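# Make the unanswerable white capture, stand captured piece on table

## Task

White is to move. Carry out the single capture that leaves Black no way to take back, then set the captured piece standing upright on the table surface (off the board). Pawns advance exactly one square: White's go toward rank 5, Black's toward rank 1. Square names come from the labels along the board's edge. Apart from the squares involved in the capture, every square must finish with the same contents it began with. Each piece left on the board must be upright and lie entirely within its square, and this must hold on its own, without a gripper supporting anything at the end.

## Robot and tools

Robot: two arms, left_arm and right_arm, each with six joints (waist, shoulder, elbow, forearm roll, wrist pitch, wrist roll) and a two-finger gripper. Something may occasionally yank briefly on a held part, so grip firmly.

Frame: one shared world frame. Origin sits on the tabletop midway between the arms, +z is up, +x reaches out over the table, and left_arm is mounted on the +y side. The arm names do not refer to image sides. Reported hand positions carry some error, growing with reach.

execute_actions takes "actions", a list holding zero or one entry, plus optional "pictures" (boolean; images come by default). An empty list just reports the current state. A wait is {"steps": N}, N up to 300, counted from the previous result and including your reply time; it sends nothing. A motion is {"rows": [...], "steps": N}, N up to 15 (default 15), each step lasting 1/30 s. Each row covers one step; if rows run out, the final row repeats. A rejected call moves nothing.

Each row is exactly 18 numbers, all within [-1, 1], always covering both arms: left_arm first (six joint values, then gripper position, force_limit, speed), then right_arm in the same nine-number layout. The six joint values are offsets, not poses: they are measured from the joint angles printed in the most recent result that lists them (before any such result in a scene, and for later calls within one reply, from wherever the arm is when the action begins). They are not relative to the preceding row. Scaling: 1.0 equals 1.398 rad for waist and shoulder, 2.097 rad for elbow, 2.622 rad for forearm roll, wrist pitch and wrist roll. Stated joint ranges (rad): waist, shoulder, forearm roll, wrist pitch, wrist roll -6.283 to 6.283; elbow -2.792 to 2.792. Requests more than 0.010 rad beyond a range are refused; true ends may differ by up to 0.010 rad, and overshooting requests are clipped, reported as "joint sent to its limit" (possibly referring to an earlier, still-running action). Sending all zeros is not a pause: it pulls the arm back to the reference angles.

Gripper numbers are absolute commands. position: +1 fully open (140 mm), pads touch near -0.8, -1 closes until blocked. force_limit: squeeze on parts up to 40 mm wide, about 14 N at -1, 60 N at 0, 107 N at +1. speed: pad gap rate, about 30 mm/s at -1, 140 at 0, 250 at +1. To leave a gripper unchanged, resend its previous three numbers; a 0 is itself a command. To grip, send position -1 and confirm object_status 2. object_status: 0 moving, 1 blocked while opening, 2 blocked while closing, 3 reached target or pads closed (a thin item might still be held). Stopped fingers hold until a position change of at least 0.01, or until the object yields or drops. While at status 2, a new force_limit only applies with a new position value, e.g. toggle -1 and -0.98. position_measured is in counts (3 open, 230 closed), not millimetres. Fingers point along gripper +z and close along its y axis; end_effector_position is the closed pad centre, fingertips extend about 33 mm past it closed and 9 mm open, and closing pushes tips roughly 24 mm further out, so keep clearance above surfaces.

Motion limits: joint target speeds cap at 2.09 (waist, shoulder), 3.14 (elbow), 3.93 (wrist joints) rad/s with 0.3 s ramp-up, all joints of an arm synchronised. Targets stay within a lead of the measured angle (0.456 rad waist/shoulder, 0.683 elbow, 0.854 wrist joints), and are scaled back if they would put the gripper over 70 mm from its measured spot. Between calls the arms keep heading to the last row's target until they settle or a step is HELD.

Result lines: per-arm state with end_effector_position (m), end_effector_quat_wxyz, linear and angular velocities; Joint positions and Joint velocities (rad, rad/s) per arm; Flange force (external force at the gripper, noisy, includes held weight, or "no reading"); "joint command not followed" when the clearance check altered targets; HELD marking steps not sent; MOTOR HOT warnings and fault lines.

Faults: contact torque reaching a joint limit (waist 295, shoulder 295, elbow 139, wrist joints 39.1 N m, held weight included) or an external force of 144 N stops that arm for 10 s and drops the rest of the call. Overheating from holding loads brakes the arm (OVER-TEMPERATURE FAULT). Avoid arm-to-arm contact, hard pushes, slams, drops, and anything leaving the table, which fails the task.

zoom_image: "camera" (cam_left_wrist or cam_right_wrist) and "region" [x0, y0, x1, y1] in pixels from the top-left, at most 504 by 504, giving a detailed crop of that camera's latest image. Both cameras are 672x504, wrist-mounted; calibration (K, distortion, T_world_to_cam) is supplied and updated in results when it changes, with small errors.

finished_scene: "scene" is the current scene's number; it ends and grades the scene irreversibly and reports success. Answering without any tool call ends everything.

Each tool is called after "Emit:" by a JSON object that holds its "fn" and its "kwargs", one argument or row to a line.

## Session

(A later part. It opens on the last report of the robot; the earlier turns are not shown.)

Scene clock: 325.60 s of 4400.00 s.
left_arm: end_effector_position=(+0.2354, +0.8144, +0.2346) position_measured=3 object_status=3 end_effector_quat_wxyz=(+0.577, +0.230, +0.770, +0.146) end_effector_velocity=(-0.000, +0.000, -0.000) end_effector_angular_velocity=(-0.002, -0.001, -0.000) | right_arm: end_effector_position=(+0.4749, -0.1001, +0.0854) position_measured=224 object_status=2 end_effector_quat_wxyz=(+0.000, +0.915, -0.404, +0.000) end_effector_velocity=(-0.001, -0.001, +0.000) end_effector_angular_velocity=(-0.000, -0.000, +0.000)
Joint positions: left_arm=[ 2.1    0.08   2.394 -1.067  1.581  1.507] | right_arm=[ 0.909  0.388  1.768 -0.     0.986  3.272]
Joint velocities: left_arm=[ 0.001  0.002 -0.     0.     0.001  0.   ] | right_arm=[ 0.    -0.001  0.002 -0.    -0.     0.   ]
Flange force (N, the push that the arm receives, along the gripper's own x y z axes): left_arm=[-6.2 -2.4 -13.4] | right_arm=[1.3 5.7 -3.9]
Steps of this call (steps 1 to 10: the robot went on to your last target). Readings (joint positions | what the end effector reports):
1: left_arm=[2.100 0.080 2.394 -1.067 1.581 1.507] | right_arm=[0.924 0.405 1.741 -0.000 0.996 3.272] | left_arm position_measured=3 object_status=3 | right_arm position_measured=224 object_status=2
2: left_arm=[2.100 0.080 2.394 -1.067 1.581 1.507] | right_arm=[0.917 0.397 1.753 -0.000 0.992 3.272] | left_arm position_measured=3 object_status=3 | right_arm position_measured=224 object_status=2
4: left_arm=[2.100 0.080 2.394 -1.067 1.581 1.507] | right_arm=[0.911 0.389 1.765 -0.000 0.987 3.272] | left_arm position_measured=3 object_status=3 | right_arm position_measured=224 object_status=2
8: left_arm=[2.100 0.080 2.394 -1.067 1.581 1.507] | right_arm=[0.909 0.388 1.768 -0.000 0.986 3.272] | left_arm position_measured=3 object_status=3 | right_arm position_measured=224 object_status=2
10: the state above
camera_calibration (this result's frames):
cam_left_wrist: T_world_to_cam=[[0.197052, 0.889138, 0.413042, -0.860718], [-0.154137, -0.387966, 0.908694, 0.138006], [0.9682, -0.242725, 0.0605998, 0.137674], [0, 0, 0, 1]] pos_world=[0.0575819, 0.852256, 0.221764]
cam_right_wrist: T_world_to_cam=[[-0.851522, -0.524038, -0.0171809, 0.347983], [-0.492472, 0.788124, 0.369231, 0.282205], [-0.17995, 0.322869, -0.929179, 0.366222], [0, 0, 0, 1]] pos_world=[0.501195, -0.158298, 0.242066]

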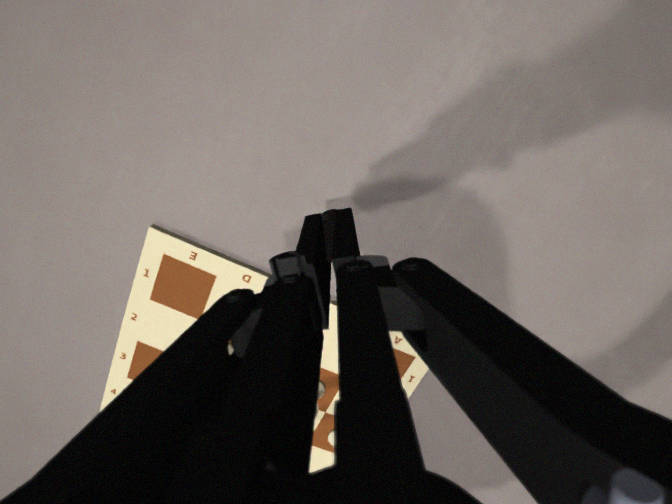

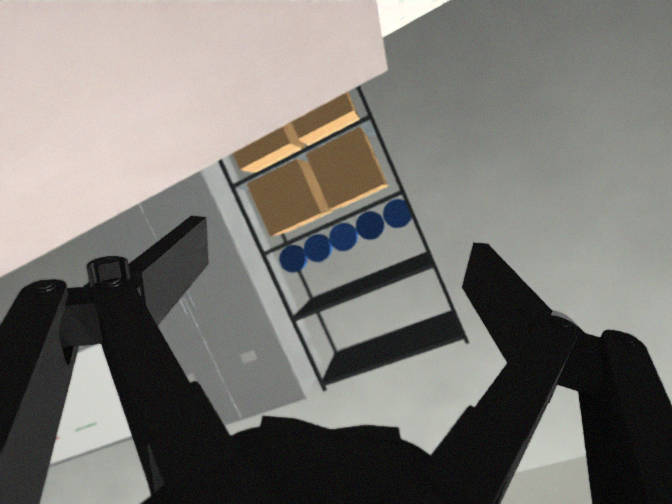

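Emit:
{"fn": "execute_actions", "kwargs": {
  "actions": [
    {"rows": [
[0,0,0,0,0,0,1,0,0, 0,0.003,0.0016,0,-0.0029,0,-1,0.2,-0.4],
[0,0,0,0,0,0,1,0,0, 0,0.006,0.0032,0,-0.0058,0,-1,0.2,-0.4],
[0,0,0,0,0,0,1,0,0, 0,0.009,0.0048,0,-0.0086,0,-1,0.2,-0.4],
[0,0,0,0,0,0,1,0,0, 0,0.012,0.0064,0,-0.0115,0,-1,0.2,-0.4],
[0,0,0,0,0,0,1,0,0, 0,0.0145,0.0077,0,-0.0139,0,-1,0.2,-0.4],
[0,0,0,0,0,0,1,0,0, 0,0.016,0.0085,0,-0.0153,0,-1,0.2,-0.4],
[0,0,0,0,0,0,1,0,0, 0,0.017,0.009,0,-0.0163,0,-1,0.2,-0.4],
[0,0,0,0,0,0,1,0,0, 0,0.0178,0.0095,0,-0.0171,0,-1,0.2,-0.4],
[0,0,0,0,0,0,1,0,0, 0,0.01835,0.00977,0,-0.0176,0,-1,0.2,-0.4]
], "steps": 15}
  ],
  "pictures": false
}}

Emit:
{"fn": "execute_actions", "kwargs": {
  "actions": [
    {"rows": [[0,0,0,0,0,0,1,0,0, 0,0.00067,0.00036,0,-0.00064,0,-1,0.2,-0.4]], "steps": 10}
  ],
  "pictures": false
}}

Emit:
{"fn": "execute_actions", "kwargs": {
  "actions": [
    {"rows": [[0,0,0,0,0,0,1,0,0, 0,0.00067,0.00036,0,-0.00064,0,-1,0.2,-0.4]], "steps": 10}
  ],
  "pictures": false
}}

Scene clock: 343.60 s of 4400.00 s.
left_arm: end_effector_position=(+0.2354, +0.8144, +0.2346) position_measured=3 object_status=3 end_effector_quat_wxyz=(+0.577, +0.230, +0.770, +0.146) end_effector_velocity=(-0.000, +0.000, +0.000) end_effector_angular_velocity=(-0.001, +0.000, +0.002) | right_arm: end_effector_position=(+0.4749, -0.1001, +0.0582) position_measured=224 object_status=2 end_effector_quat_wxyz=(-0.000, +0.915, -0.404, +0.000) end_effector_velocity=(+0.000, -0.001, -0.002) end_effector_angular_velocity=(-0.000, +0.000, -0.001)
Joint positions: left_arm=[ 2.1    0.08   2.394 -1.067  1.581  1.507] | right_arm=[ 0.909  0.413  1.788 -0.     0.94   3.272]
Joint velocities: left_arm=[ 0.001  0.    -0.    -0.001 -0.    -0.001] | right_arm=[-0.001  0.001  0.001  0.    -0.002  0.   ]
Flange force (N, the push that the arm receives, along the gripper's own x y z axes): left_arm=[-3.5 0.5 -8.4] | right_arm=[0.0 3.7 -2.7]
Steps of this call (steps 1 to 30: the robot went on to your last target; steps 31 to 100: nothing new was sent; then 14.17 s passed at rest; steps 101 to 115: all 15 steps of this action). Readings (joint positions | what the end effector reports):
101: left_arm=[2.100 0.080 2.394 -1.067 1.581 1.507] | right_arm=[0.909 0.387 1.768 -0.000 0.986 3.272] | left_arm position_measured=3 object_status=3 | right_arm position_measured=224 object_status=2
102: left_arm=[2.100 0.080 2.394 -1.067 1.581 1.507] | right_arm=[0.909 0.388 1.769 -0.000 0.984 3.272] | left_arm position_measured=3 object_status=3 | right_arm position_measured=224 object_status=2
104: left_arm=[2.100 0.080 2.394 -1.067 1.581 1.507] | right_arm=[0.909 0.394 1.773 -0.000 0.973 3.272] | left_arm position_measured=3 object_status=3 | right_arm position_measured=224 object_status=2
108: left_arm=[2.100 0.080 2.394 -1.067 1.581 1.507] | right_arm=[0.909 0.408 1.784 -0.000 0.949 3.272] | left_arm position_measured=3 object_status=3 | right_arm position_measured=224 object_status=2
115: the state above

Scene clock: 343.93 s of 4400.00 s.
left_arm: end_effector_position=(+0.2354, +0.8144, +0.2346) position_measured=3 object_status=3 end_effector_quat_wxyz=(+0.577, +0.230, +0.770, +0.146) end_effector_velocity=(+0.000, -0.000, +0.000) end_effector_angular_velocity=(+0.001, -0.000, -0.000) | right_arm: end_effector_position=(+0.4749, -0.1001, +0.0572) position_measured=224 object_status=2 end_effector_quat_wxyz=(-0.000, +0.915, -0.404, +0.000) end_effector_velocity=(-0.001, -0.001, -0.001) end_effector_angular_velocity=(-0.001, +0.001, -0.001)
Joint positions: left_arm=[ 2.1    0.08   2.394 -1.067  1.581  1.507] | right_arm=[ 0.909  0.414  1.789 -0.     0.938  3.272]
Joint velocities: left_arm=[ 0.    -0.001  0.001  0.     0.001  0.001] | right_arm=[ 0.     0.     0.002  0.    -0.     0.001]
Flange force (N, the push that the arm receives, along the gripper's own x y z axes): left_arm=[-0.2 -1.3 -11.7] | right_arm=[1.6 4.9 -3.1]
Steps of this call (steps 1 to 10: all 10 steps of this action). Readings (joint positions | what the end effector reports):
1: left_arm=[2.100 0.080 2.394 -1.067 1.581 1.507] | right_arm=[0.909 0.413 1.788 -0.000 0.940 3.272] | left_arm position_measured=3 object_status=3 | right_arm position_measured=224 object_status=2
2: left_arm=[2.100 0.080 2.394 -1.067 1.581 1.507] | right_arm=[0.909 0.413 1.789 -0.000 0.939 3.272] | left_arm position_measured=3 object_status=3 | right_arm position_measured=224 object_status=2
4: left_arm=[2.100 0.080 2.394 -1.067 1.581 1.507] | right_arm=[0.909 0.414 1.789 -0.000 0.939 3.272] | left_arm position_measured=3 object_status=3 | right_arm position_measured=224 object_status=2
8: left_arm=[2.100 0.080 2.394 -1.067 1.581 1.507] | right_arm=[0.909 0.414 1.789 -0.000 0.938 3.272] | left_arm position_measured=3 object_status=3 | right_arm position_measured=224 object_status=2
10: the state above

Scene clock: 344.27 s of 4400.00 s.
left_arm: end_effector_position=(+0.2354, +0.8144, +0.2346) position_measured=3 object_status=3 end_effector_quat_wxyz=(+0.577, +0.230, +0.770, +0.146) end_effector_velocity=(-0.000, +0.000, +0.001) end_effector_angular_velocity=(+0.002, -0.000, +0.001) | right_arm: end_effector_position=(+0.4749, -0.1002, +0.0562) position_measured=224 object_status=2 end_effector_quat_wxyz=(-0.000, +0.915, -0.404, +0.000) end_effector_velocity=(-0.001, -0.000, -0.000) end_effector_angular_velocity=(-0.001, +0.001, +0.001)
Joint positions: left_arm=[ 2.1    0.08   2.394 -1.067  1.581  1.507] | right_arm=[ 0.909  0.415  1.79  -0.     0.937  3.272]
Joint velocities: left_arm=[ 0.001 -0.002  0.    -0.001  0.    -0.   ] | right_arm=[ 0.    -0.     0.001 -0.    -0.    -0.   ]
Flange force (N, the push that the arm receives, along the gripper's own x y z axes): left_arm=[-4.2 0.6 -5.1] | right_arm=[1.6 4.5 -2.7]
Steps of this call (steps 1 to 10: all 10 steps of this action). Readings (joint positions | what the end effector reports):
1: left_arm=[2.100 0.080 2.394 -1.067 1.581 1.507] | right_arm=[0.909 0.414 1.789 -0.000 0.938 3.272] | left_arm position_measured=3 object_status=3 | right_arm position_measured=224 object_status=2
2: left_arm=[2.100 0.080 2.394 -1.067 1.581 1.507] | right_arm=[0.909 0.414 1.789 -0.000 0.938 3.272] | left_arm position_measured=3 object_status=3 | right_arm position_measured=224 object_status=2
4: left_arm=[2.100 0.080 2.394 -1.067 1.581 1.507] | right_arm=[0.909 0.415 1.790 -0.000 0.937 3.272] | left_arm position_measured=3 object_status=3 | right_arm position_measured=224 object_status=2
8: left_arm=[2.100 0.080 2.394 -1.067 1.581 1.507] | right_arm=[0.909 0.415 1.790 -0.000 0.937 3.272] | left_arm position_measured=3 object_status=3 | right_arm position_measured=224 object_status=2
10: the state above

No contact yet at 0.0562. One more millimetre.

Emit:
{"fn": "execute_actions", "kwargs": {
  "actions": [
    {"rows": [[0,0,0,0,0,0,1,0,0, 0,0.00067,0.00036,0,-0.00064,0,-1,0.2,-0.4]], "steps": 10}
  ],
  "pictures": false
}}

Scene clock: 346.87 s of 4400.00 s.
left_arm: end_effector_position=(+0.2354, +0.8144, +0.2346) position_measured=3 object_status=3 end_effector_quat_wxyz=(+0.577, +0.230, +0.770, +0.146) end_effector_velocity=(+0.000, +0.000, +0.000) end_effector_angular_velocity=(+0.001, -0.001, -0.000) | right_arm: end_effector_position=(+0.4748, -0.1002, +0.0552) position_measured=224 object_status=2 end_effector_quat_wxyz=(-0.000, +0.915, -0.404, +0.000) end_effector_velocity=(+0.000, +0.001, +0.000) end_effector_angular_velocity=(+0.001, -0.001, -0.000)
Joint positions: left_arm=[ 2.1    0.08   2.394 -1.067  1.581  1.507] | right_arm=[ 0.909  0.416  1.791 -0.     0.935  3.272]
Joint velocities: left_arm=[-0.001 -0.     0.    -0.001  0.     0.001] | right_arm=[ 0.001  0.    -0.001 -0.    -0.     0.001]
Flange force (N, the push that the arm receives, along the gripper's own x y z axes): left_arm=[-5.1 -2.5 -11.9] | right_arm=[1.4 2.8 -3.2]
Steps of this call (steps 1 to 15: the robot went on to your last target; steps 16 to 68: nothing new was sent; steps 69 to 78: all 10 steps of this action). Readings (joint positions | what the end effector reports):
69: left_arm=[2.100 0.080 2.394 -1.067 1.581 1.507] | right_arm=[0.909 0.415 1.790 -0.000 0.937 3.272] | left_arm position_measured=3 object_status=3 | right_arm position_measured=224 object_status=2
70: left_arm=[2.100 0.080 2.394 -1.067 1.581 1.507] | right_arm=[0.909 0.415 1.790 -0.000 0.936 3.272] | left_arm position_measured=3 object_status=3 | right_arm position_measured=224 object_status=2
72: left_arm=[2.100 0.080 2.394 -1.067 1.581 1.507] | right_arm=[0.909 0.416 1.790 -0.000 0.935 3.272] | left_arm position_measured=3 object_status=3 | right_arm position_measured=224 object_status=2
76: left_arm=[2.100 0.080 2.394 -1.067 1.581 1.507] | right_arm=[0.909 0.416 1.791 -0.000 0.935 3.272] | left_arm position_measured=3 object_status=3 | right_arm position_measured=224 object_status=2
78: the state above

Emit:
{"fn": "execute_actions", "kwargs": {
  "actions": [
    {"rows": [[0,0,0,0,0,0,1,0,0, 0,0.00067,0.00036,0,-0.00064,0,-1,0.2,-0.4]], "steps": 10}
  ],
  "pictures": false
}}

Scene clock: 349.10 s of 4400.00 s.
left_arm: end_effector_position=(+0.2354, +0.8144, +0.2346) position_measured=3 object_status=3 end_effector_quat_wxyz=(+0.577, +0.230, +0.770, +0.146) end_effector_velocity=(+0.000, -0.001, +0.000) end_effector_angular_velocity=(+0.002, +0.001, -0.003) | right_arm: end_effector_position=(+0.4748, -0.1002, +0.0542) position_measured=224 object_status=2 end_effector_quat_wxyz=(-0.000, +0.915, -0.404, +0.000) end_effector_velocity=(-0.001, +0.000, -0.000) end_effector_angular_velocity=(-0.000, +0.000, -0.000)
Joint positions: left_arm=[ 2.1    0.08   2.394 -1.067  1.581  1.507] | right_arm=[ 0.909  0.417  1.791 -0.     0.933  3.272]
Joint velocities: left_arm=[-0.001 -0.001 -0.     0.002  0.     0.001] | right_arm=[ 0.001 -0.     0.     0.     0.     0.001]
Flange force (N, the push that the arm receives, along the gripper's own x y z axes): left_arm=[-6.7 -1.7 -9.8] | right_arm=[0.4 4.1 -3.0]
Steps of this call (steps 1 to 15: the robot went on to your last target; steps 16 to 57: nothing new was sent; steps 58 to 67: all 10 steps of this action). Readings (joint positions | what the end effector reports):
58: left_arm=[2.100 0.080 2.394 -1.067 1.581 1.507] | right_arm=[0.909 0.416 1.791 -0.000 0.935 3.272] | left_arm position_measured=3 object_status=3 | right_arm position_measured=224 object_status=2
59: left_arm=[2.100 0.080 2.394 -1.067 1.581 1.507] | right_arm=[0.909 0.416 1.791 -0.000 0.934 3.272] | left_arm position_measured=3 object_status=3 | right_arm position_measured=224 object_status=2
61: left_arm=[2.100 0.080 2.394 -1.067 1.581 1.507] | right_arm=[0.909 0.417 1.791 -0.000 0.934 3.272] | left_arm position_measured=3 object_status=3 | right_arm position_measured=224 object_status=2
65: left_arm=[2.100 0.080 2.394 -1.067 1.581 1.507] | right_arm=[0.909 0.417 1.791 -0.000 0.933 3.272] | left_arm position_measured=3 object_status=3 | right_arm position_measured=224 object_status=2
67: the state above

Emit:
{"fn": "execute_actions", "kwargs": {
  "actions": [
    {"rows": [[0,0,0,0,0,0,1,0,0, 0,0.00067,0.00036,0,-0.00064,0,-1,0.2,-0.4]], "steps": 10}
  ],
  "pictures": false
}}

Scene clock: 351.87 s of 4400.00 s.
left_arm: end_effector_position=(+0.2354, +0.8144, +0.2346) position_measured=3 object_status=3 end_effector_quat_wxyz=(+0.577, +0.230, +0.770, +0.146) end_effector_velocity=(+0.001, +0.000, +0.000) end_effector_angular_velocity=(+0.000, -0.001, -0.001) | right_arm: end_effector_position=(+0.4748, -0.1002, +0.0534) position_measured=224 object_status=2 end_effector_quat_wxyz=(-0.000, +0.915, -0.404, +0.000) end_effector_velocity=(+0.001, -0.000, -0.000) end_effector_angular_velocity=(+0.000, +0.000, -0.002)
Joint positions: left_arm=[ 2.1    0.08   2.394 -1.067  1.581  1.507] | right_arm=[ 0.909  0.418  1.792 -0.     0.932  3.272]
Joint velocities: left_arm=[-0.001  0.001  0.    -0.001  0.     0.001] | right_arm=[-0.002  0.001 -0.     0.001 -0.001  0.   ]
Flange force (N, the push that the arm receives, along the gripper's own x y z axes): left_arm=[0.8 -1.0 -10.2] | right_arm=[1.7 7.6 -38.5]
Steps of this call (steps 1 to 15: the robot went on to your last target; steps 16 to 73: nothing new was sent; steps 74 to 83: all 10 steps of this action). Readings (joint positions | what the end effector reports):
74: left_arm=[2.100 0.080 2.394 -1.067 1.581 1.507] | right_arm=[0.909 0.417 1.791 -0.000 0.933 3.272] | left_arm position_measured=3 object_status=3 | right_arm position_measured=224 object_status=2
75: left_arm=[2.100 0.080 2.394 -1.067 1.581 1.507] | right_arm=[0.909 0.417 1.792 -0.000 0.933 3.272] | left_arm position_measured=3 object_status=3 | right_arm position_measured=224 object_status=2
77: left_arm=[2.100 0.080 2.394 -1.067 1.581 1.507] | right_arm=[0.909 0.417 1.792 -0.000 0.932 3.272] | left_arm position_measured=3 object_status=3 | right_arm position_measured=224 object_status=2
81: left_arm=[2.100 0.080 2.394 -1.067 1.581 1.507] | right_arm=[0.909 0.418 1.792 -0.000 0.932 3.272] | left_arm position_measured=3 object_status=3 | right_arm position_measured=224 object_status=2
83: the state above

Emit:
{"fn": "execute_actions", "kwargs": {
  "actions": [
    {"rows": [[0,0,0,0,0,0,1,0,0, 0,-0.0004,-0.0002,0,0.0004,0,-1,0.2,-0.4],[0,0,0,0,0,0,1,0,0, 0,-0.0004,-0.0002,0,0.0004,0,-1,0.2,-0.4],[0,0,0,0,0,0,1,0,0, 0,-0.0004,-0.0002,0,0.0004,0,-1,0.2,-0.4],[0,0,0,0,0,0,1,0,0, 0,-0.0004,-0.0002,0,0.0004,0,-0.41,0.2,0]], "steps": 15}
  ]
}}

Scene clock: 357.57 s of 4400.00 s.
left_arm: end_effector_position=(+0.2354, +0.8144, +0.2346) position_measured=3 object_status=3 end_effector_quat_wxyz=(+0.577, +0.230, +0.770, +0.146) end_effector_velocity=(-0.000, -0.000, +0.000) end_effector_angular_velocity=(-0.000, +0.000, +0.001) | right_arm: end_effector_position=(+0.4748, -0.1002, +0.0539) position_measured=181 object_status=0 end_effector_quat_wxyz=(-0.000, +0.915, -0.404, +0.000) end_effector_velocity=(+0.000, +0.001, +0.001) end_effector_angular_velocity=(+0.001, -0.002, +0.003)
Joint positions: left_arm=[ 2.1    0.08   2.394 -1.067  1.581  1.507] | right_arm=[ 0.909  0.417  1.792 -0.     0.933  3.272]
Joint velocities: left_arm=[ 0.    -0.001  0.    -0.     0.    -0.001] | right_arm=[ 0.    -0.001 -0.001 -0.001  0.    -0.003]
Flange force (N, the push that the arm receives, along the gripper's own x y z axes): left_arm=[-3.4 -0.3 -7.1] | right_arm=[1.8 5.4 -3.1]
Steps of this call (steps 1 to 15: the robot went on to your last target; steps 16 to 90: nothing new was sent; then 2.20 s passed at rest; steps 91 to 105: all 15 steps of this action). Readings (joint positions | what the end effector reports):
91: left_arm=[2.100 0.080 2.394 -1.067 1.581 1.507] | right_arm=[0.909 0.418 1.792 -0.000 0.932 3.272] | left_arm position_measured=3 object_status=3 | right_arm position_measured=224 object_status=2
92: left_arm=[2.100 0.080 2.394 -1.067 1.581 1.507] | right_arm=[0.909 0.418 1.792 -0.000 0.932 3.272] | left_arm position_measured=3 object_status=3 | right_arm position_measured=224 object_status=2
94: left_arm=[2.100 0.080 2.394 -1.067 1.581 1.507] | right_arm=[0.909 0.418 1.792 -0.000 0.932 3.272] | left_arm position_measured=3 object_status=3 | right_arm position_measured=224 object_status=0
98: left_arm=[2.100 0.080 2.394 -1.067 1.581 1.507] | right_arm=[0.909 0.418 1.792 -0.000 0.932 3.272] | left_arm position_measured=3 object_status=3 | right_arm position_measured=199 object_status=0
105: the state above
camera_calibration (this result's frames):
cam_left_wrist: T_world_to_cam=[[0.197052, 0.889138, 0.413042, -0.860718], [-0.154137, -0.387966, 0.908694, 0.138006], [0.9682, -0.242725, 0.0605998, 0.137674], [0, 0, 0, 1]] pos_world=[0.0575819, 0.852256, 0.221764]
cam_right_wrist: T_world_to_cam=[[-0.851586, -0.523931, -0.0172251, 0.347322], [-0.492371, 0.788147, 0.369318, 0.293889], [-0.179921, 0.322988, -0.929143, 0.336926], [0, 0, 0, 1]] pos_world=[0.501097, -0.158478, 0.210496]

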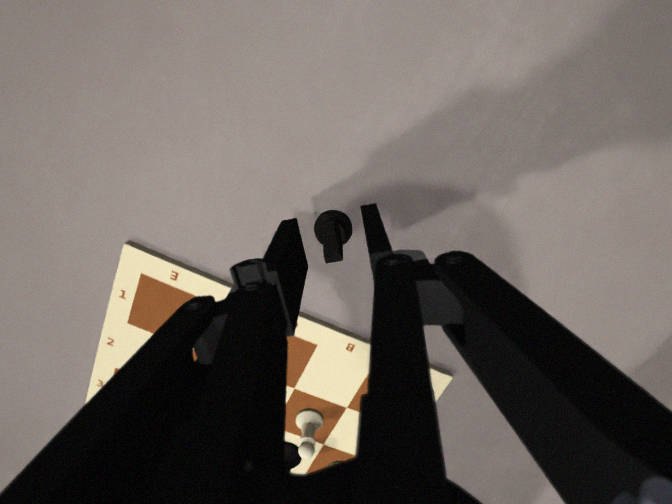

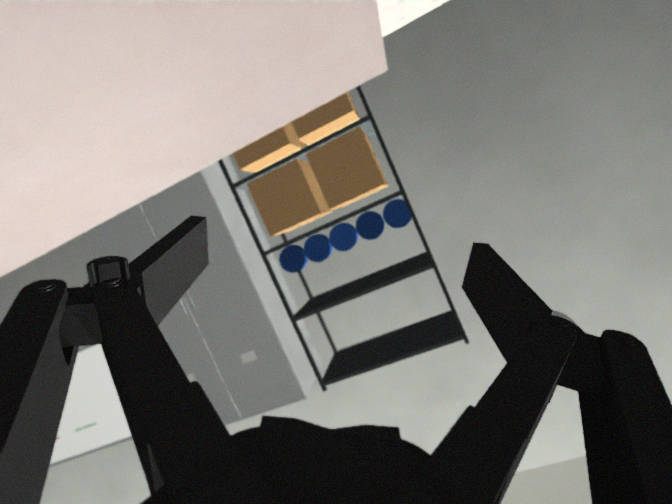

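Emit:
{"fn": "execute_actions", "kwargs": {
  "actions": [
    {"rows": [
[0,0,0,0,0,0,1,0,0, 0,-0.006,-0.0032,0,0.0058,0,-0.41,0.2,0],
[0,0,0,0,0,0,1,0,0, 0,-0.012,-0.0064,0,0.0115,0,-0.41,0.2,0],
[0,0,0,0,0,0,1,0,0, 0,-0.018,-0.0096,0,0.0173,0,-0.41,0.2,0],
[0,0,0,0,0,0,1,0,0, 0,-0.0245,-0.013,0,0.0235,0,-0.41,0.2,0],
[0,0,0,0,0,0,1,0,0, 0,-0.028,-0.015,0,0.027,0,-0.41,0.2,0],
[0,0,0,0,0,0,1,0,0, 0,-0.031,-0.0165,0,0.03,0,-0.41,0.2,0],
[0,0,0,0,0,0,1,0,0, 0.004,-0.026,-0.025,0,0.034,0,-0.41,0.2,0],
[0,0,0,0,0,0,1,0,0, 0.0115,-0.0132,-0.0408,0,0.0398,0,-0.41,0.2,0],
[0,0,0,0,0,0,1,0,0, 0.019,-0.0004,-0.0566,0,0.0456,0,-0.41,0.2,0],
[0,0,0,0,0,0,1,0,0, 0.0264,0.0124,-0.0724,0,0.0514,0,-0.41,0.2,0],
[0,0,0,0,0,0,1,0,0, 0.0339,0.0252,-0.0883,0,0.0573,0,-0.41,0.2,0],
[0,0,0,0,0,0,1,0,0, 0.0414,0.0379,-0.1041,0,0.0631,0,-0.41,0.2,0],
[0,0,0,0,0,0,1,0,0, 0.0489,0.0507,-0.1199,0,0.0689,0,-0.41,0.2,0],
[0,0,0,0,0,0,1,0,0, 0.0563,0.0635,-0.1357,0,0.0747,0,-0.41,0.2,0],
[0,0,0,0,0,0,1,0,0, 0.0638,0.0763,-0.1515,0,0.0805,0,-0.41,0.2,0]
], "steps": 15}
  ],
  "pictures": false
}}

Emit:
{"fn": "execute_actions", "kwargs": {
  "actions": [
    {"steps": 12}
  ]
}}

Scene clock: 397.97 s of 4400.00 s.
left_arm: end_effector_position=(+0.2354, +0.8144, +0.2346) position_measured=3 object_status=3 end_effector_quat_wxyz=(+0.577, +0.230, +0.770, +0.146) end_effector_velocity=(-0.000, +0.000, -0.000) end_effector_angular_velocity=(-0.001, +0.000, +0.001) | right_arm: end_effector_position=(+0.4880, -0.0227, +0.1165) position_measured=181 object_status=3 end_effector_quat_wxyz=(-0.000, +0.925, -0.380, +0.000) end_effector_velocity=(+0.049, +0.429, +0.074) end_effector_angular_velocity=(+0.000, -0.000, +0.285)
Joint positions: left_arm=[ 2.1    0.08   2.394 -1.067  1.581  1.507] | right_arm=[ 0.961  0.46   1.592 -0.     1.089  3.272]
Joint velocities: left_arm=[ 0.     0.    -0.    -0.    -0.    -0.001] | right_arm=[ 0.286  0.489 -0.91  -0.     0.42   0.   ]
Flange force (N, the push that the arm receives, along the gripper's own x y z axes): left_arm=[-4.9 -0.2 -8.7] | right_arm=[2.1 4.2 -1.5]
Steps of this call (steps 1 to 15: the robot went on to your last target; steps 16 to 90: nothing new was sent; then 36.90 s passed at rest; steps 91 to 105: all 15 steps of this action). Readings (joint positions | what the end effector reports):
91: left_arm=[2.100 0.080 2.394 -1.067 1.581 1.507] | right_arm=[0.909 0.417 1.791 -0.000 0.933 3.272] | left_arm position_measured=3 object_status=3 | right_arm position_measured=181 object_status=3
92: left_arm=[2.100 0.080 2.394 -1.067 1.581 1.507] | right_arm=[0.909 0.415 1.790 -0.000 0.937 3.272] | left_arm position_measured=3 object_status=3 | right_arm position_measured=181 object_status=3
94: left_arm=[2.100 0.080 2.394 -1.067 1.581 1.507] | right_arm=[0.909 0.405 1.781 -0.000 0.956 3.272] | left_arm position_measured=3 object_status=3 | right_arm position_measured=181 object_status=3
98: left_arm=[2.100 0.080 2.394 -1.067 1.581 1.507] | right_arm=[0.910 0.380 1.757 -0.000 1.004 3.272] | left_arm position_measured=3 object_status=3 | right_arm position_measured=181 object_status=3
105: the state above

Scene clock: 398.37 s of 4400.00 s.
left_arm: end_effector_position=(+0.2354, +0.8144, +0.2346) position_measured=3 object_status=3 end_effector_quat_wxyz=(+0.577, +0.230, +0.770, +0.146) end_effector_velocity=(-0.000, -0.000, +0.000) end_effector_angular_velocity=(+0.000, -0.001, -0.000) | right_arm: end_effector_position=(+0.4917, +0.0325, +0.1254) position_measured=181 object_status=3 end_effector_quat_wxyz=(-0.000, +0.932, -0.363, +0.000) end_effector_velocity=(+0.000, +0.001, +0.000) end_effector_angular_velocity=(+0.000, -0.000, +0.001)
Joint positions: left_arm=[ 2.1    0.08   2.394 -1.067  1.581  1.507] | right_arm=[ 0.998  0.524  1.474 -0.     1.144  3.272]
Joint velocities: left_arm=[ 0.     0.     0.    -0.     0.001  0.001] | right_arm=[ 0.001  0.001 -0.002 -0.     0.001 -0.   ]
Flange force (N, the push that the arm receives, along the gripper's own x y z axes): left_arm=[-4.7 -1.0 -9.6] | right_arm=[4.5 6.2 -2.6]
Steps of this call (steps 1 to 12: the robot went on to your last target). Readings (joint positions | what the end effector reports):
1: left_arm=[2.100 0.080 2.394 -1.067 1.581 1.507] | right_arm=[0.971 0.477 1.561 -0.000 1.103 3.272] | left_arm position_measured=3 object_status=3 | right_arm position_measured=181 object_status=3
2: left_arm=[2.100 0.080 2.394 -1.067 1.581 1.507] | right_arm=[0.980 0.493 1.531 -0.000 1.117 3.272] | left_arm position_measured=3 object_status=3 | right_arm position_measured=181 object_status=3
4: left_arm=[2.100 0.080 2.394 -1.067 1.581 1.507] | right_arm=[0.994 0.516 1.489 -0.000 1.137 3.272] | left_arm position_measured=3 object_status=3 | right_arm position_measured=181 object_status=3
8: left_arm=[2.100 0.080 2.394 -1.067 1.581 1.507] | right_arm=[0.998 0.523 1.475 -0.000 1.143 3.272] | left_arm position_measured=3 object_status=3 | right_arm position_measured=181 object_status=3
12: the state above
camera_calibration (this result's frames):
cam_left_wrist: T_world_to_cam=[[0.197052, 0.889138, 0.413042, -0.860717], [-0.154137, -0.387966, 0.908694, 0.138006], [0.9682, -0.242725, 0.0605998, 0.137674], [0, 0, 0, 1]] pos_world=[0.0575819, 0.852256, 0.221764]
cam_right_wrist: T_world_to_cam=[[-0.801579, -0.597641, -0.0172328, 0.410278], [-0.560565, 0.741202, 0.369306, 0.206204], [-0.207939, 0.305688, -0.929148, 0.377851], [0, 0, 0, 1]] pos_world=[0.523031, -0.0231449, 0.281997]

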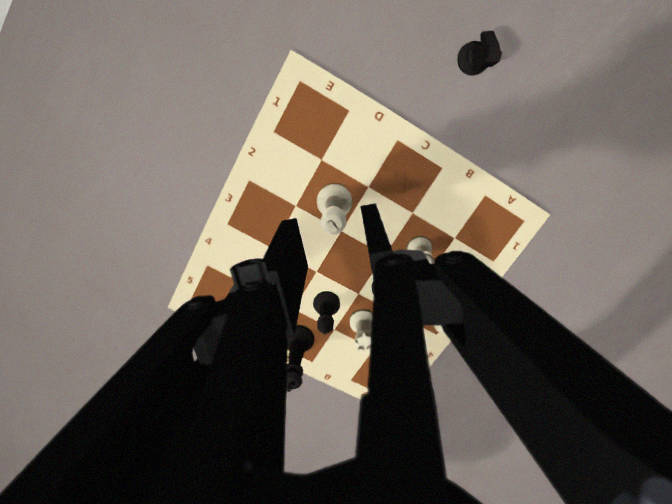

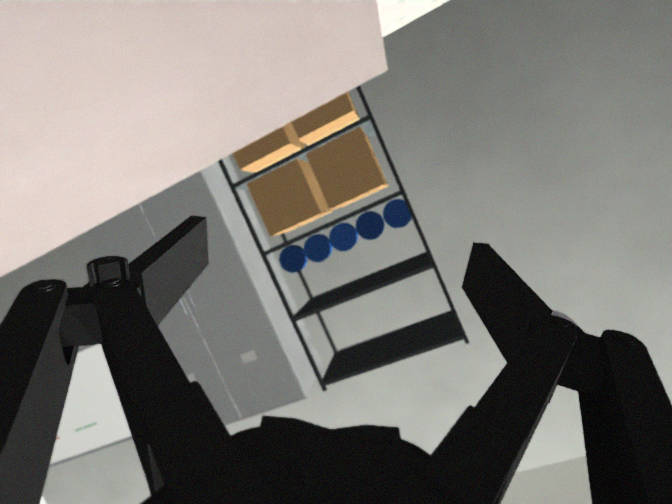

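Emit:
{"fn": "zoom_image", "kwargs": {
  "camera": "cam_left_wrist",
  "region": [280, 125, 460, 265]
}}

Region (280, 125, 460, 265) of cam_left_wrist's 672x504 image, scaled by 2.800, with more detail than that image has.

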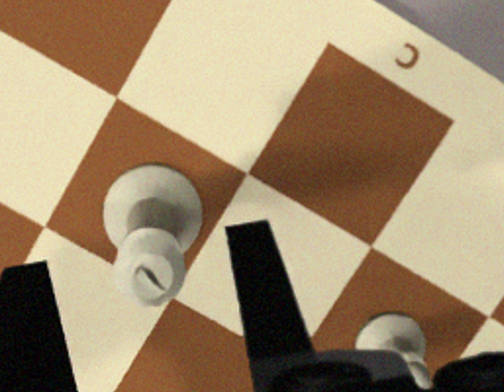

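Emit:
{"fn": "execute_actions", "kwargs": {
  "actions": [
    {"rows": [
[0,0,0,0,0,0,1,0,0, 0.0004,0.005,0.003,0,-0.0051,0,-0.41,0.2,0],
[0,0,0,0,0,0,1,0,0, 0.0008,0.010,0.006,0,-0.0102,0,-0.41,0.2,0],
[0,0,0,0,0,0,1,0,0, 0.0011,0.015,0.009,0,-0.0153,0,-0.41,0.2,0],
[0,0,0,0,0,0,1,0,0, 0.0011,0.020,0.0121,0,-0.0204,0,-0.41,0.2,0],
[0,0,0,0,0,0,1,0,0, 0.0011,0.025,0.0152,0,-0.0255,0,-0.41,0.2,0],
[0,0,0,0,0,0,1,0,0, 0.0011,0.0298,0.0181,0,-0.0304,0,-0.41,0.2,0]
], "steps": 15}
  ]
}}

Scene clock: 420.40 s of 4400.00 s.
left_arm: end_effector_position=(+0.2354, +0.8144, +0.2346) position_measured=3 object_status=3 end_effector_quat_wxyz=(+0.577, +0.230, +0.770, +0.146) end_effector_velocity=(+0.000, +0.000, +0.000) end_effector_angular_velocity=(+0.000, -0.001, +0.002) | right_arm: end_effector_position=(+0.4918, +0.0350, +0.0724) position_measured=181 object_status=3 end_effector_quat_wxyz=(-0.000, +0.932, -0.362, +0.000) end_effector_velocity=(+0.000, -0.000, -0.002) end_effector_angular_velocity=(+0.000, -0.000, -0.002)
Joint positions: left_arm=[ 2.1    0.08   2.394 -1.067  1.581  1.507] | right_arm=[ 1.     0.565  1.512 -0.     1.064  3.272]
Joint velocities: left_arm=[ 0.    -0.001  0.    -0.002 -0.    -0.   ] | right_arm=[-0.001  0.001  0.001  0.    -0.003  0.001]
Flange force (N, the push that the arm receives, along the gripper's own x y z axes): left_arm=[-9.8 -4.0 -11.8] | right_arm=[2.0 6.1 -3.2]
Steps of this call (steps 1 to 30: the robot went on to your last target; steps 31 to 100: nothing new was sent; then 18.20 s passed at rest; steps 101 to 115: all 15 steps of this action). Readings (joint positions | what the end effector reports):
101: left_arm=[2.100 0.080 2.394 -1.067 1.581 1.507] | right_arm=[0.998 0.524 1.474 -0.000 1.144 3.272] | left_arm position_measured=3 object_status=3 | right_arm position_measured=181 object_status=3
102: left_arm=[2.100 0.080 2.394 -1.067 1.581 1.507] | right_arm=[0.998 0.525 1.475 -0.000 1.141 3.272] | left_arm position_measured=3 object_status=3 | right_arm position_measured=181 object_status=3
104: left_arm=[2.100 0.080 2.394 -1.067 1.581 1.507] | right_arm=[0.999 0.535 1.483 -0.000 1.124 3.272] | left_arm position_measured=3 object_status=3 | right_arm position_measured=181 object_status=3
108: left_arm=[2.100 0.080 2.394 -1.067 1.581 1.507] | right_arm=[1.000 0.559 1.506 -0.000 1.076 3.272] | left_arm position_measured=3 object_status=3 | right_arm position_measured=181 object_status=3
115: the state above
camera_calibration (this result's frames):
cam_left_wrist: T_world_to_cam=[[0.197052, 0.889138, 0.413042, -0.860718], [-0.154137, -0.387966, 0.908694, 0.138006], [0.9682, -0.242725, 0.0605998, 0.137674], [0, 0, 0, 1]] pos_world=[0.0575819, 0.852256, 0.221764]
cam_right_wrist: T_world_to_cam=[[-0.80065, -0.59888, -0.0173911, 0.410534], [-0.561747, 0.74028, 0.369358, 0.224657], [-0.208327, 0.305496, -0.929124, 0.328145], [0, 0, 0, 1]] pos_world=[0.523256, -0.0206958, 0.229048]

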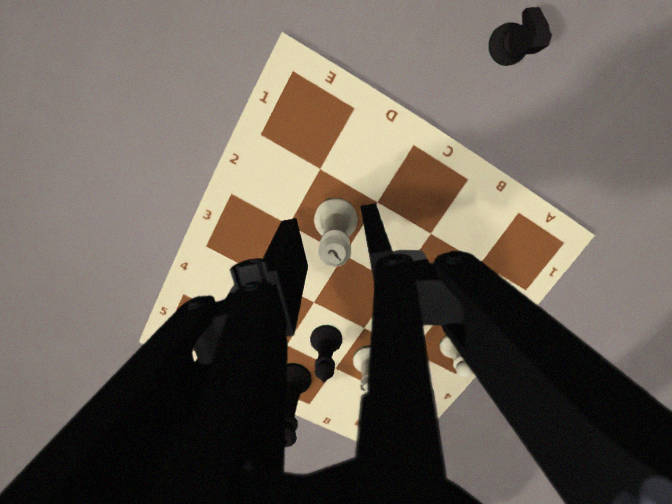

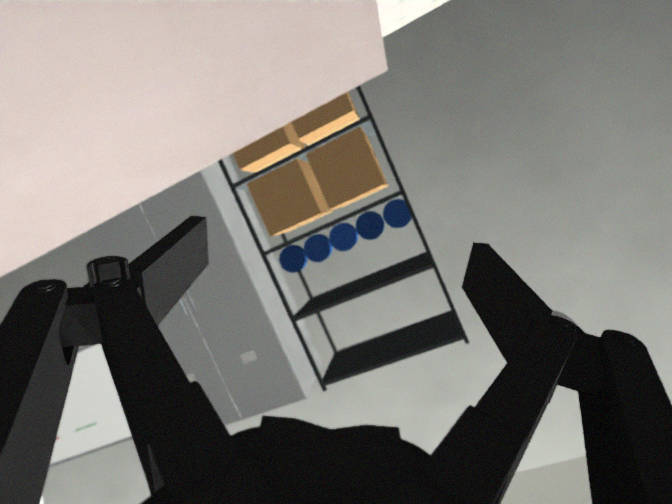

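Emit:
{"fn": "zoom_image", "kwargs": {
  "camera": "cam_left_wrist",
  "region": [270, 135, 480, 295]
}}

Region (270, 135, 480, 295) of cam_left_wrist's 672x504 image, scaled by 2.400, with more detail than that image has; it fills the top 384 rows of this view, and the rest is white.

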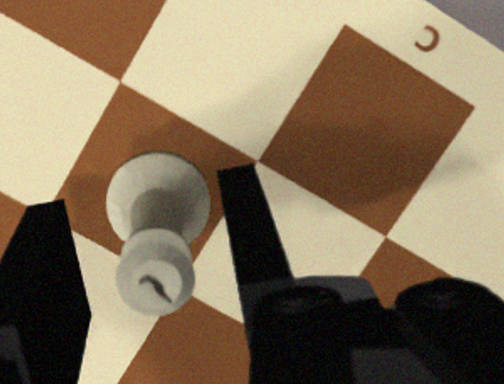

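Emit:
{"fn": "execute_actions", "kwargs": {
  "actions": [
    {"rows": [
[0,0,0,0,0,0,1,0,0, 0.0002,-0.0015,0.0017,0,-0.0005,0,-0.41,0.2,0],
[0,0,0,0,0,0,1,0,0, 0.0002,-0.0015,0.0017,0,-0.0005,0,-0.41,0.2,0],
[0,0,0,0,0,0,1,0,0, 0.0002,-0.0015,0.0017,0,-0.0005,0,-1,0.2,-0.5]
], "steps": 15}
  ],
  "pictures": false
}}

Emit:
{"fn": "execute_actions", "kwargs": {
  "actions": [
    {"steps": 6}
  ]
}}

Scene clock: 429.80 s of 4400.00 s.
left_arm: end_effector_position=(+0.2354, +0.8144, +0.2346) position_measured=3 object_status=3 end_effector_quat_wxyz=(+0.577, +0.230, +0.770, +0.146) end_effector_velocity=(+0.001, -0.000, +0.000) end_effector_angular_velocity=(+0.000, +0.001, -0.002) | right_arm: end_effector_position=(+0.4907, +0.0338, +0.0724) position_measured=215 object_status=0 end_effector_quat_wxyz=(-0.000, +0.932, -0.362, +0.000) end_effector_velocity=(-0.001, +0.000, -0.000) end_effector_angular_velocity=(-0.001, +0.001, +0.001)
Joint positions: left_arm=[ 2.1    0.08   2.394 -1.067  1.581  1.507] | right_arm=[ 1.     0.563  1.515 -0.     1.063  3.272]
Joint velocities: left_arm=[-0.002 -0.001 -0.     0.001  0.    -0.   ] | right_arm=[ 0.001 -0.     0.001  0.     0.     0.001]
Flange force (N, the push that the arm receives, along the gripper's own x y z axes): left_arm=[-0.2 -2.4 -10.0] | right_arm=[1.9 4.8 -3.2]
Steps of this call (steps 1 to 15: the robot went on to your last target; steps 16 to 90: nothing new was sent; then 5.90 s passed at rest; steps 91 to 105: all 15 steps of this action). Readings (joint positions | what the end effector reports):
91: left_arm=[2.100 0.080 2.394 -1.067 1.581 1.507] | right_arm=[1.000 0.565 1.512 -0.000 1.064 3.272] | left_arm position_measured=3 object_status=3 | right_arm position_measured=181 object_status=3
92: left_arm=[2.100 0.080 2.394 -1.067 1.581 1.507] | right_arm=[1.000 0.565 1.513 -0.000 1.064 3.272] | left_arm position_measured=3 object_status=3 | right_arm position_measured=181 object_status=3
94: left_arm=[2.100 0.080 2.394 -1.067 1.581 1.507] | right_arm=[1.000 0.564 1.515 -0.000 1.063 3.272] | left_arm position_measured=3 object_status=3 | right_arm position_measured=182 object_status=0
98: left_arm=[2.100 0.080 2.394 -1.067 1.581 1.507] | right_arm=[1.000 0.563 1.515 -0.000 1.063 3.272] | left_arm position_measured=3 object_status=3 | right_arm position_measured=201 object_status=0
105: the state above

Scene clock: 430.00 s of 4400.00 s.
left_arm: end_effector_position=(+0.2354, +0.8144, +0.2346) position_measured=3 object_status=3 end_effector_quat_wxyz=(+0.577, +0.230, +0.770, +0.146) end_effector_velocity=(+0.000, +0.000, +0.000) end_effector_angular_velocity=(-0.001, -0.001, -0.000) | right_arm: end_effector_position=(+0.4907, +0.0338, +0.0724) position_measured=215 object_status=2 end_effector_quat_wxyz=(-0.000, +0.932, -0.362, +0.000) end_effector_velocity=(-0.001, +0.000, -0.000) end_effector_angular_velocity=(-0.000, -0.000, +0.002)
Joint positions: left_arm=[ 2.1    0.08   2.394 -1.067  1.581  1.507] | right_arm=[ 1.     0.563  1.515 -0.     1.063  3.272]
Joint velocities: left_arm=[-0.001  0.001  0.    -0.001  0.001 -0.   ] | right_arm=[ 0.002 -0.     0.001 -0.    -0.    -0.   ]
Flange force (N, the push that the arm receives, along the gripper's own x y z axes): left_arm=[-7.4 -1.9 -12.5] | right_arm=[1.8 5.1 -2.6]
Steps of this call (steps 1 to 6: the robot went on to your last target). Readings (joint positions | what the end effector reports):
1: left_arm=[2.100 0.080 2.394 -1.067 1.581 1.507] | right_arm=[1.000 0.563 1.515 -0.000 1.063 3.272] | left_arm position_measured=3 object_status=3 | right_arm position_measured=215 object_status=0
2: left_arm=[2.100 0.080 2.394 -1.067 1.581 1.507] | right_arm=[1.000 0.563 1.515 -0.000 1.063 3.272] | left_arm position_measured=3 object_status=3 | right_arm position_measured=215 object_status=2
4: left_arm=[2.100 0.080 2.394 -1.067 1.581 1.507] | right_arm=[1.000 0.563 1.515 -0.000 1.063 3.272] | left_arm position_measured=3 object_status=3 | right_arm position_measured=215 object_status=2
6: the state above
camera_calibration (this result's frames):
cam_left_wrist: T_world_to_cam=[[0.197052, 0.889138, 0.413042, -0.860717], [-0.154137, -0.387966, 0.908694, 0.138006], [0.9682, -0.242725, 0.0605996, 0.137674], [0, 0, 0, 1]] pos_world=[0.0575819, 0.852256, 0.221764]
cam_right_wrist: T_world_to_cam=[[-0.800484, -0.599106, -0.0172336, 0.408895], [-0.561919, 0.740174, 0.369311, 0.225001], [-0.208501, 0.305312, -0.929146, 0.328335], [0, 0, 0, 1]] pos_world=[0.522204, -0.0218134, 0.229023]

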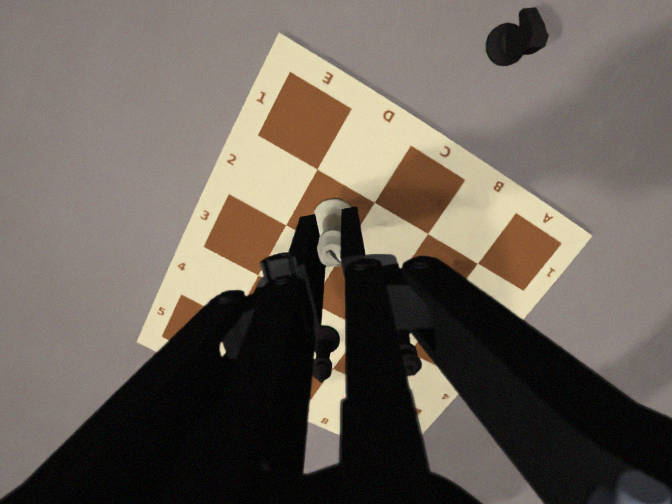

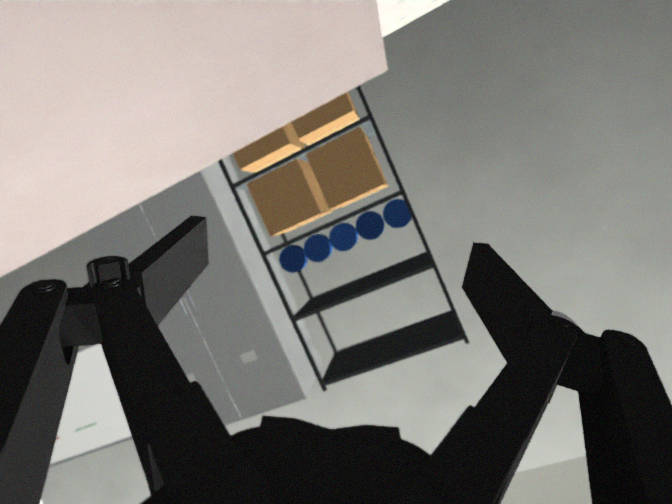

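Emit:
{"fn": "execute_actions", "kwargs": {
  "actions": [
    {"rows": [
[0,0,0,0,0,0,1,0,0, 0,-0.0026,-0.0019,0,0.0029,0,-1,0.2,-0.5],
[0,0,0,0,0,0,1,0,0, 0,-0.0053,-0.0038,0,0.0059,0,-1,0.2,-0.5],
[0,0,0,0,0,0,1,0,0, 0,-0.0079,-0.0057,0,0.0088,0,-1,0.2,-0.5],
[0,0,0,0,0,0,1,0,0, -0.0001,-0.0147,0.0016,0,0.0066,0,-1,0.2,-0.5],
[0,0,0,0,0,0,1,0,0, -0.0002,-0.0214,0.0089,0,0.0043,0,-1,0.2,-0.5],
[0,0,0,0,0,0,1,0,0, -0.0003,-0.0282,0.0162,0,0.0021,0,-1,0.2,-0.5],
[0,0,0,0,0,0,1,0,0, -0.0004,-0.0349,0.0236,0,-0.0002,0,-1,0.2,-0.5],
[0,0,0,0,0,0,1,0,0, -0.0004,-0.0417,0.0309,0,-0.0025,0,-1,0.2,-0.5],
[0,0,0,0,0,0,1,0,0, -0.0005,-0.0484,0.0382,0,-0.0047,0,-1,0.2,-0.5],
[0,0,0,0,0,0,1,0,0, -0.0006,-0.0552,0.0455,0,-0.007,0,-1,0.2,-0.5],
[0,0,0,0,0,0,1,0,0, -0.0007,-0.0619,0.0528,0,-0.0092,0,-1,0.2,-0.5],
[0,0,0,0,0,0,1,0,0, -0.0007,-0.0601,0.0539,0,-0.011,0,-1,0.2,-0.5],
[0,0,0,0,0,0,1,0,0, -0.0007,-0.0583,0.0549,0,-0.0128,0,-1,0.2,-0.5],
[0,0,0,0,0,0,1,0,0, -0.0007,-0.0565,0.056,0,-0.0146,0,-1,0.2,-0.5],
[0,0,0,0,0,0,1,0,0, -0.0007,-0.0547,0.057,0,-0.0164,0,-1,0.2,-0.5]
], "steps": 15}
  ],
  "pictures": false
}}

Emit:
{"fn": "execute_actions", "kwargs": {
  "actions": [
    {"steps": 10}
  ]
}}

Emit:
{"fn": "zoom_image", "kwargs": {
  "camera": "cam_left_wrist",
  "region": [260, 150, 410, 290]
}}

Scene clock: 452.90 s of 4400.00 s.
left_arm: end_effector_position=(+0.2354, +0.8144, +0.2346) position_measured=3 object_status=3 end_effector_quat_wxyz=(+0.577, +0.230, +0.770, +0.146) end_effector_velocity=(+0.000, -0.000, +0.000) end_effector_angular_velocity=(+0.001, +0.001, -0.002) | right_arm: end_effector_position=(+0.4617, -0.0089, +0.0827) position_measured=215 object_status=2 end_effector_quat_wxyz=(-0.000, +0.932, -0.362, +0.000) end_effector_velocity=(-0.020, -0.032, -0.083) end_effector_angular_velocity=(+0.002, -0.002, -0.003)
Joint positions: left_arm=[ 2.1    0.08   2.394 -1.067  1.581  1.507] | right_arm=[ 0.999  0.483  1.626 -0.     1.033  3.272]
Joint velocities: left_arm=[-0.001 -0.001 -0.     0.001  0.     0.   ] | right_arm=[-0.002  0.015  0.148 -0.    -0.165  0.002]
Flange force (N, the push that the arm receives, along the gripper's own x y z axes): left_arm=[-3.0 -2.9 -10.3] | right_arm=[2.8 4.8 -3.1]
Steps of this call (steps 1 to 15: the robot went on to your last target; steps 16 to 90: nothing new was sent; then 19.40 s passed at rest; steps 91 to 105: all 15 steps of this action). Readings (joint positions | what the end effector reports):
91: left_arm=[2.100 0.080 2.394 -1.067 1.581 1.507] | right_arm=[1.000 0.563 1.515 -0.000 1.063 3.272] | left_arm position_measured=3 object_status=3 | right_arm position_measured=215 object_status=2
92: left_arm=[2.100 0.080 2.394 -1.067 1.581 1.507] | right_arm=[1.000 0.562 1.515 -0.000 1.064 3.272] | left_arm position_measured=3 object_status=3 | right_arm position_measured=215 object_status=2
94: left_arm=[2.100 0.080 2.394 -1.067 1.581 1.507] | right_arm=[1.000 0.557 1.509 -0.000 1.075 3.272] | left_arm position_measured=3 object_status=3 | right_arm position_measured=215 object_status=2
98: left_arm=[2.100 0.080 2.394 -1.067 1.581 1.507] | right_arm=[1.000 0.531 1.539 -0.000 1.073 3.272] | left_arm position_measured=3 object_status=3 | right_arm position_measured=215 object_status=2
105: the state above

Scene clock: 453.23 s of 4400.00 s.
left_arm: end_effector_position=(+0.2354, +0.8144, +0.2346) position_measured=3 object_status=3 end_effector_quat_wxyz=(+0.577, +0.230, +0.770, +0.146) end_effector_velocity=(-0.000, -0.001, -0.000) end_effector_angular_velocity=(+0.001, +0.001, -0.001) | right_arm: end_effector_position=(+0.4609, -0.0102, +0.0754) position_measured=215 object_status=2 end_effector_quat_wxyz=(-0.000, +0.932, -0.363, +0.000) end_effector_velocity=(+0.000, +0.000, -0.001) end_effector_angular_velocity=(+0.000, -0.000, +0.001)
Joint positions: left_arm=[ 2.1    0.08   2.394 -1.067  1.581  1.507] | right_arm=[ 0.999  0.487  1.635 -0.     1.02   3.272]
Joint velocities: left_arm=[ 0.001 -0.001  0.     0.002  0.     0.001] | right_arm=[ 0.     0.001  0.    -0.    -0.001 -0.001]
Flange force (N, the push that the arm receives, along the gripper's own x y z axes): left_arm=[-6.4 -1.4 -12.4] | right_arm=[3.0 5.5 -3.6]
Steps of this call (steps 1 to 10: the robot went on to your last target). Readings (joint positions | what the end effector reports):
1: left_arm=[2.100 0.080 2.394 -1.067 1.581 1.507] | right_arm=[0.999 0.484 1.630 -0.000 1.027 3.272] | left_arm position_measured=3 object_status=3 | right_arm position_measured=215 object_status=2
2: left_arm=[2.100 0.080 2.394 -1.067 1.581 1.507] | right_arm=[0.999 0.485 1.633 -0.000 1.024 3.272] | left_arm position_measured=3 object_status=3 | right_arm position_measured=215 object_status=2
4: left_arm=[2.100 0.080 2.394 -1.067 1.581 1.507] | right_arm=[0.999 0.486 1.634 -0.000 1.021 3.272] | left_arm position_measured=3 object_status=3 | right_arm position_measured=215 object_status=2
8: left_arm=[2.100 0.080 2.394 -1.067 1.581 1.507] | right_arm=[0.999 0.487 1.635 -0.000 1.020 3.272] | left_arm position_measured=3 object_status=3 | right_arm position_measured=215 object_status=2
10: the state above
camera_calibration (this result's frames):
cam_right_wrist: T_world_to_cam=[[-0.801066, -0.598327, -0.0172408, 0.358993], [-0.561199, 0.740716, 0.369316, 0.239335], [-0.208201, 0.305522, -0.929144, 0.338241], [0, 0, 0, 1]] pos_world=[0.492314, -0.0658246, 0.232074]

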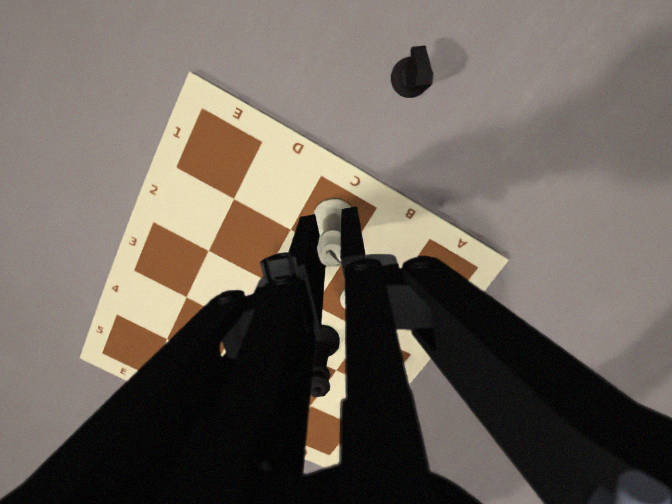

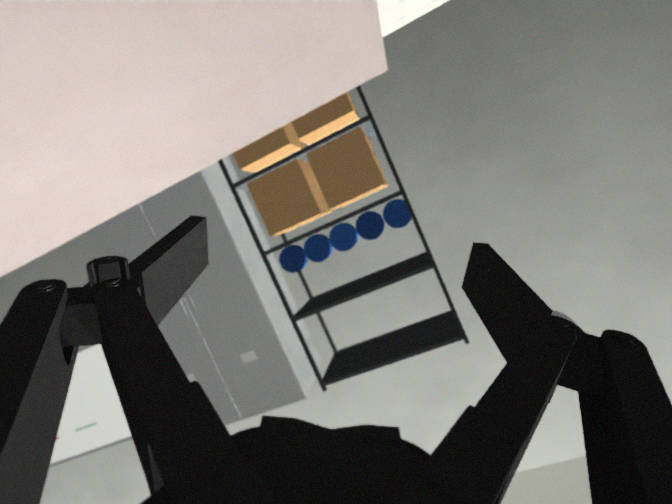

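Region (260, 150, 410, 290) of cam_left_wrist's 672x504 image, scaled by 3.360, with more detail than that image has; it fills the top 470 rows of this view, and the rest is white.

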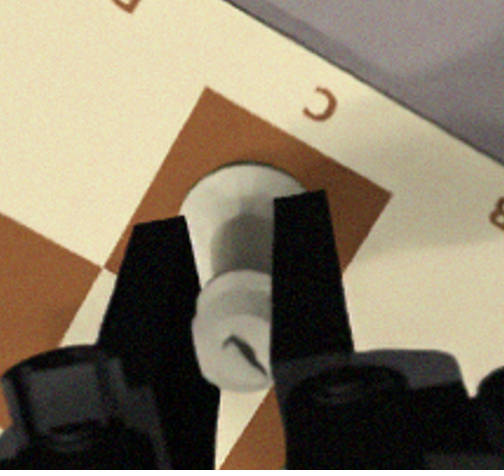

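Emit:
{"fn": "execute_actions", "kwargs": {
  "actions": [
    {"rows": [[0,0,0,0,0,0,1,0,0, 0,0.0008,0.00045,0,-0.0008,0,-1,0.2,-0.5],[0,0,0,0,0,0,1,0,0, 0,0.0012,0.0007,0,-0.0012,0,-1,0.2,-0.5],[0,0,0,0,0,0,1,0,0, 0,0.0015,0.00087,0,-0.0015,0,-1,0.2,-0.5]], "steps": 10}
  ],
  "pictures": false
}}

Emit:
{"fn": "execute_actions", "kwargs": {
  "actions": [
    {"rows": [[0,0,0,0,0,0,1,0,0, 0,0.0003,0.00017,0,-0.0003,0,-1,0.2,-0.5]], "steps": 8}
  ],
  "pictures": false
}}

Scene clock: 462.70 s of 4400.00 s.
left_arm: end_effector_position=(+0.2354, +0.8144, +0.2346) position_measured=3 object_status=3 end_effector_quat_wxyz=(+0.577, +0.230, +0.770, +0.146) end_effector_velocity=(-0.000, -0.000, +0.000) end_effector_angular_velocity=(-0.001, -0.001, +0.001) | right_arm: end_effector_position=(+0.4609, -0.0102, +0.0730) position_measured=215 object_status=2 end_effector_quat_wxyz=(-0.000, +0.932, -0.363, +0.000) end_effector_velocity=(-0.000, +0.001, +0.001) end_effector_angular_velocity=(+0.001, -0.001, +0.001)
Joint positions: left_arm=[ 2.1    0.08   2.394 -1.067  1.581  1.507] | right_arm=[ 0.999  0.489  1.637 -0.     1.016  3.272]
Joint velocities: left_arm=[ 0.001 -0.001  0.    -0.001  0.001 -0.001] | right_arm=[ 0.001 -0.    -0.001 -0.    -0.     0.   ]
Flange force (N, the push that the arm receives, along the gripper's own x y z axes): left_arm=[-6.8 -2.3 -8.6] | right_arm=[3.5 5.8 -2.9]
Steps of this call (steps 1 to 30: the robot went on to your last target; steps 31 to 100: nothing new was sent; then 5.80 s passed at rest; steps 101 to 110: all 10 steps of this action). Readings (joint positions | what the end effector reports):
101: left_arm=[2.100 0.080 2.394 -1.067 1.581 1.507] | right_arm=[0.999 0.487 1.635 -0.000 1.020 3.272] | left_arm position_measured=3 object_status=3 | right_arm position_measured=215 object_status=2
102: left_arm=[2.100 0.080 2.394 -1.067 1.581 1.507] | right_arm=[0.999 0.487 1.635 -0.000 1.019 3.272] | left_arm position_measured=3 object_status=3 | right_arm position_measured=215 object_status=2
104: left_arm=[2.100 0.080 2.394 -1.067 1.581 1.507] | right_arm=[0.999 0.488 1.636 -0.000 1.017 3.272] | left_arm position_measured=3 object_status=3 | right_arm position_measured=215 object_status=2
108: left_arm=[2.100 0.080 2.394 -1.067 1.581 1.507] | right_arm=[0.999 0.489 1.637 -0.000 1.016 3.272] | left_arm position_measured=3 object_status=3 | right_arm position_measured=215 object_status=2
110: the state above

Scene clock: 462.97 s of 4400.00 s.
left_arm: end_effector_position=(+0.2354, +0.8144, +0.2346) position_measured=3 object_status=3 end_effector_quat_wxyz=(+0.577, +0.230, +0.770, +0.146) end_effector_velocity=(-0.000, -0.000, -0.000) end_effector_angular_velocity=(-0.001, -0.000, +0.001) | right_arm: end_effector_position=(+0.4609, -0.0102, +0.0725) position_measured=215 object_status=2 end_effector_quat_wxyz=(-0.000, +0.932, -0.363, +0.000) end_effector_velocity=(+0.000, -0.000, +0.000) end_effector_angular_velocity=(-0.000, +0.000, +0.000)
Joint positions: left_arm=[ 2.1    0.08   2.394 -1.067  1.581  1.507] | right_arm=[ 0.999  0.489  1.637 -0.     1.015  3.272]
Joint velocities: left_arm=[ 0.001  0.     0.     0.    -0.    -0.   ] | right_arm=[-0.001 -0.     0.    -0.     0.    -0.001]
Flange force (N, the push that the arm receives, along the gripper's own x y z axes): left_arm=[-7.9 0.0 -7.6] | right_arm=[2.1 5.9 -2.7]
Steps of this call (steps 1 to 8: all 8 steps of this action). Readings (joint positions | what the end effector reports):
1: left_arm=[2.100 0.080 2.394 -1.067 1.581 1.507] | right_arm=[0.999 0.489 1.637 -0.000 1.016 3.272] | left_arm position_measured=3 object_status=3 | right_arm position_measured=215 object_status=2
2: left_arm=[2.100 0.080 2.394 -1.067 1.581 1.507] | right_arm=[0.999 0.489 1.637 -0.000 1.016 3.272] | left_arm position_measured=3 object_status=3 | right_arm position_measured=215 object_status=2
4: left_arm=[2.100 0.080 2.394 -1.067 1.581 1.507] | right_arm=[0.999 0.489 1.637 -0.000 1.015 3.272] | left_arm position_measured=3 object_status=3 | right_arm position_measured=215 object_status=2
8: the state above


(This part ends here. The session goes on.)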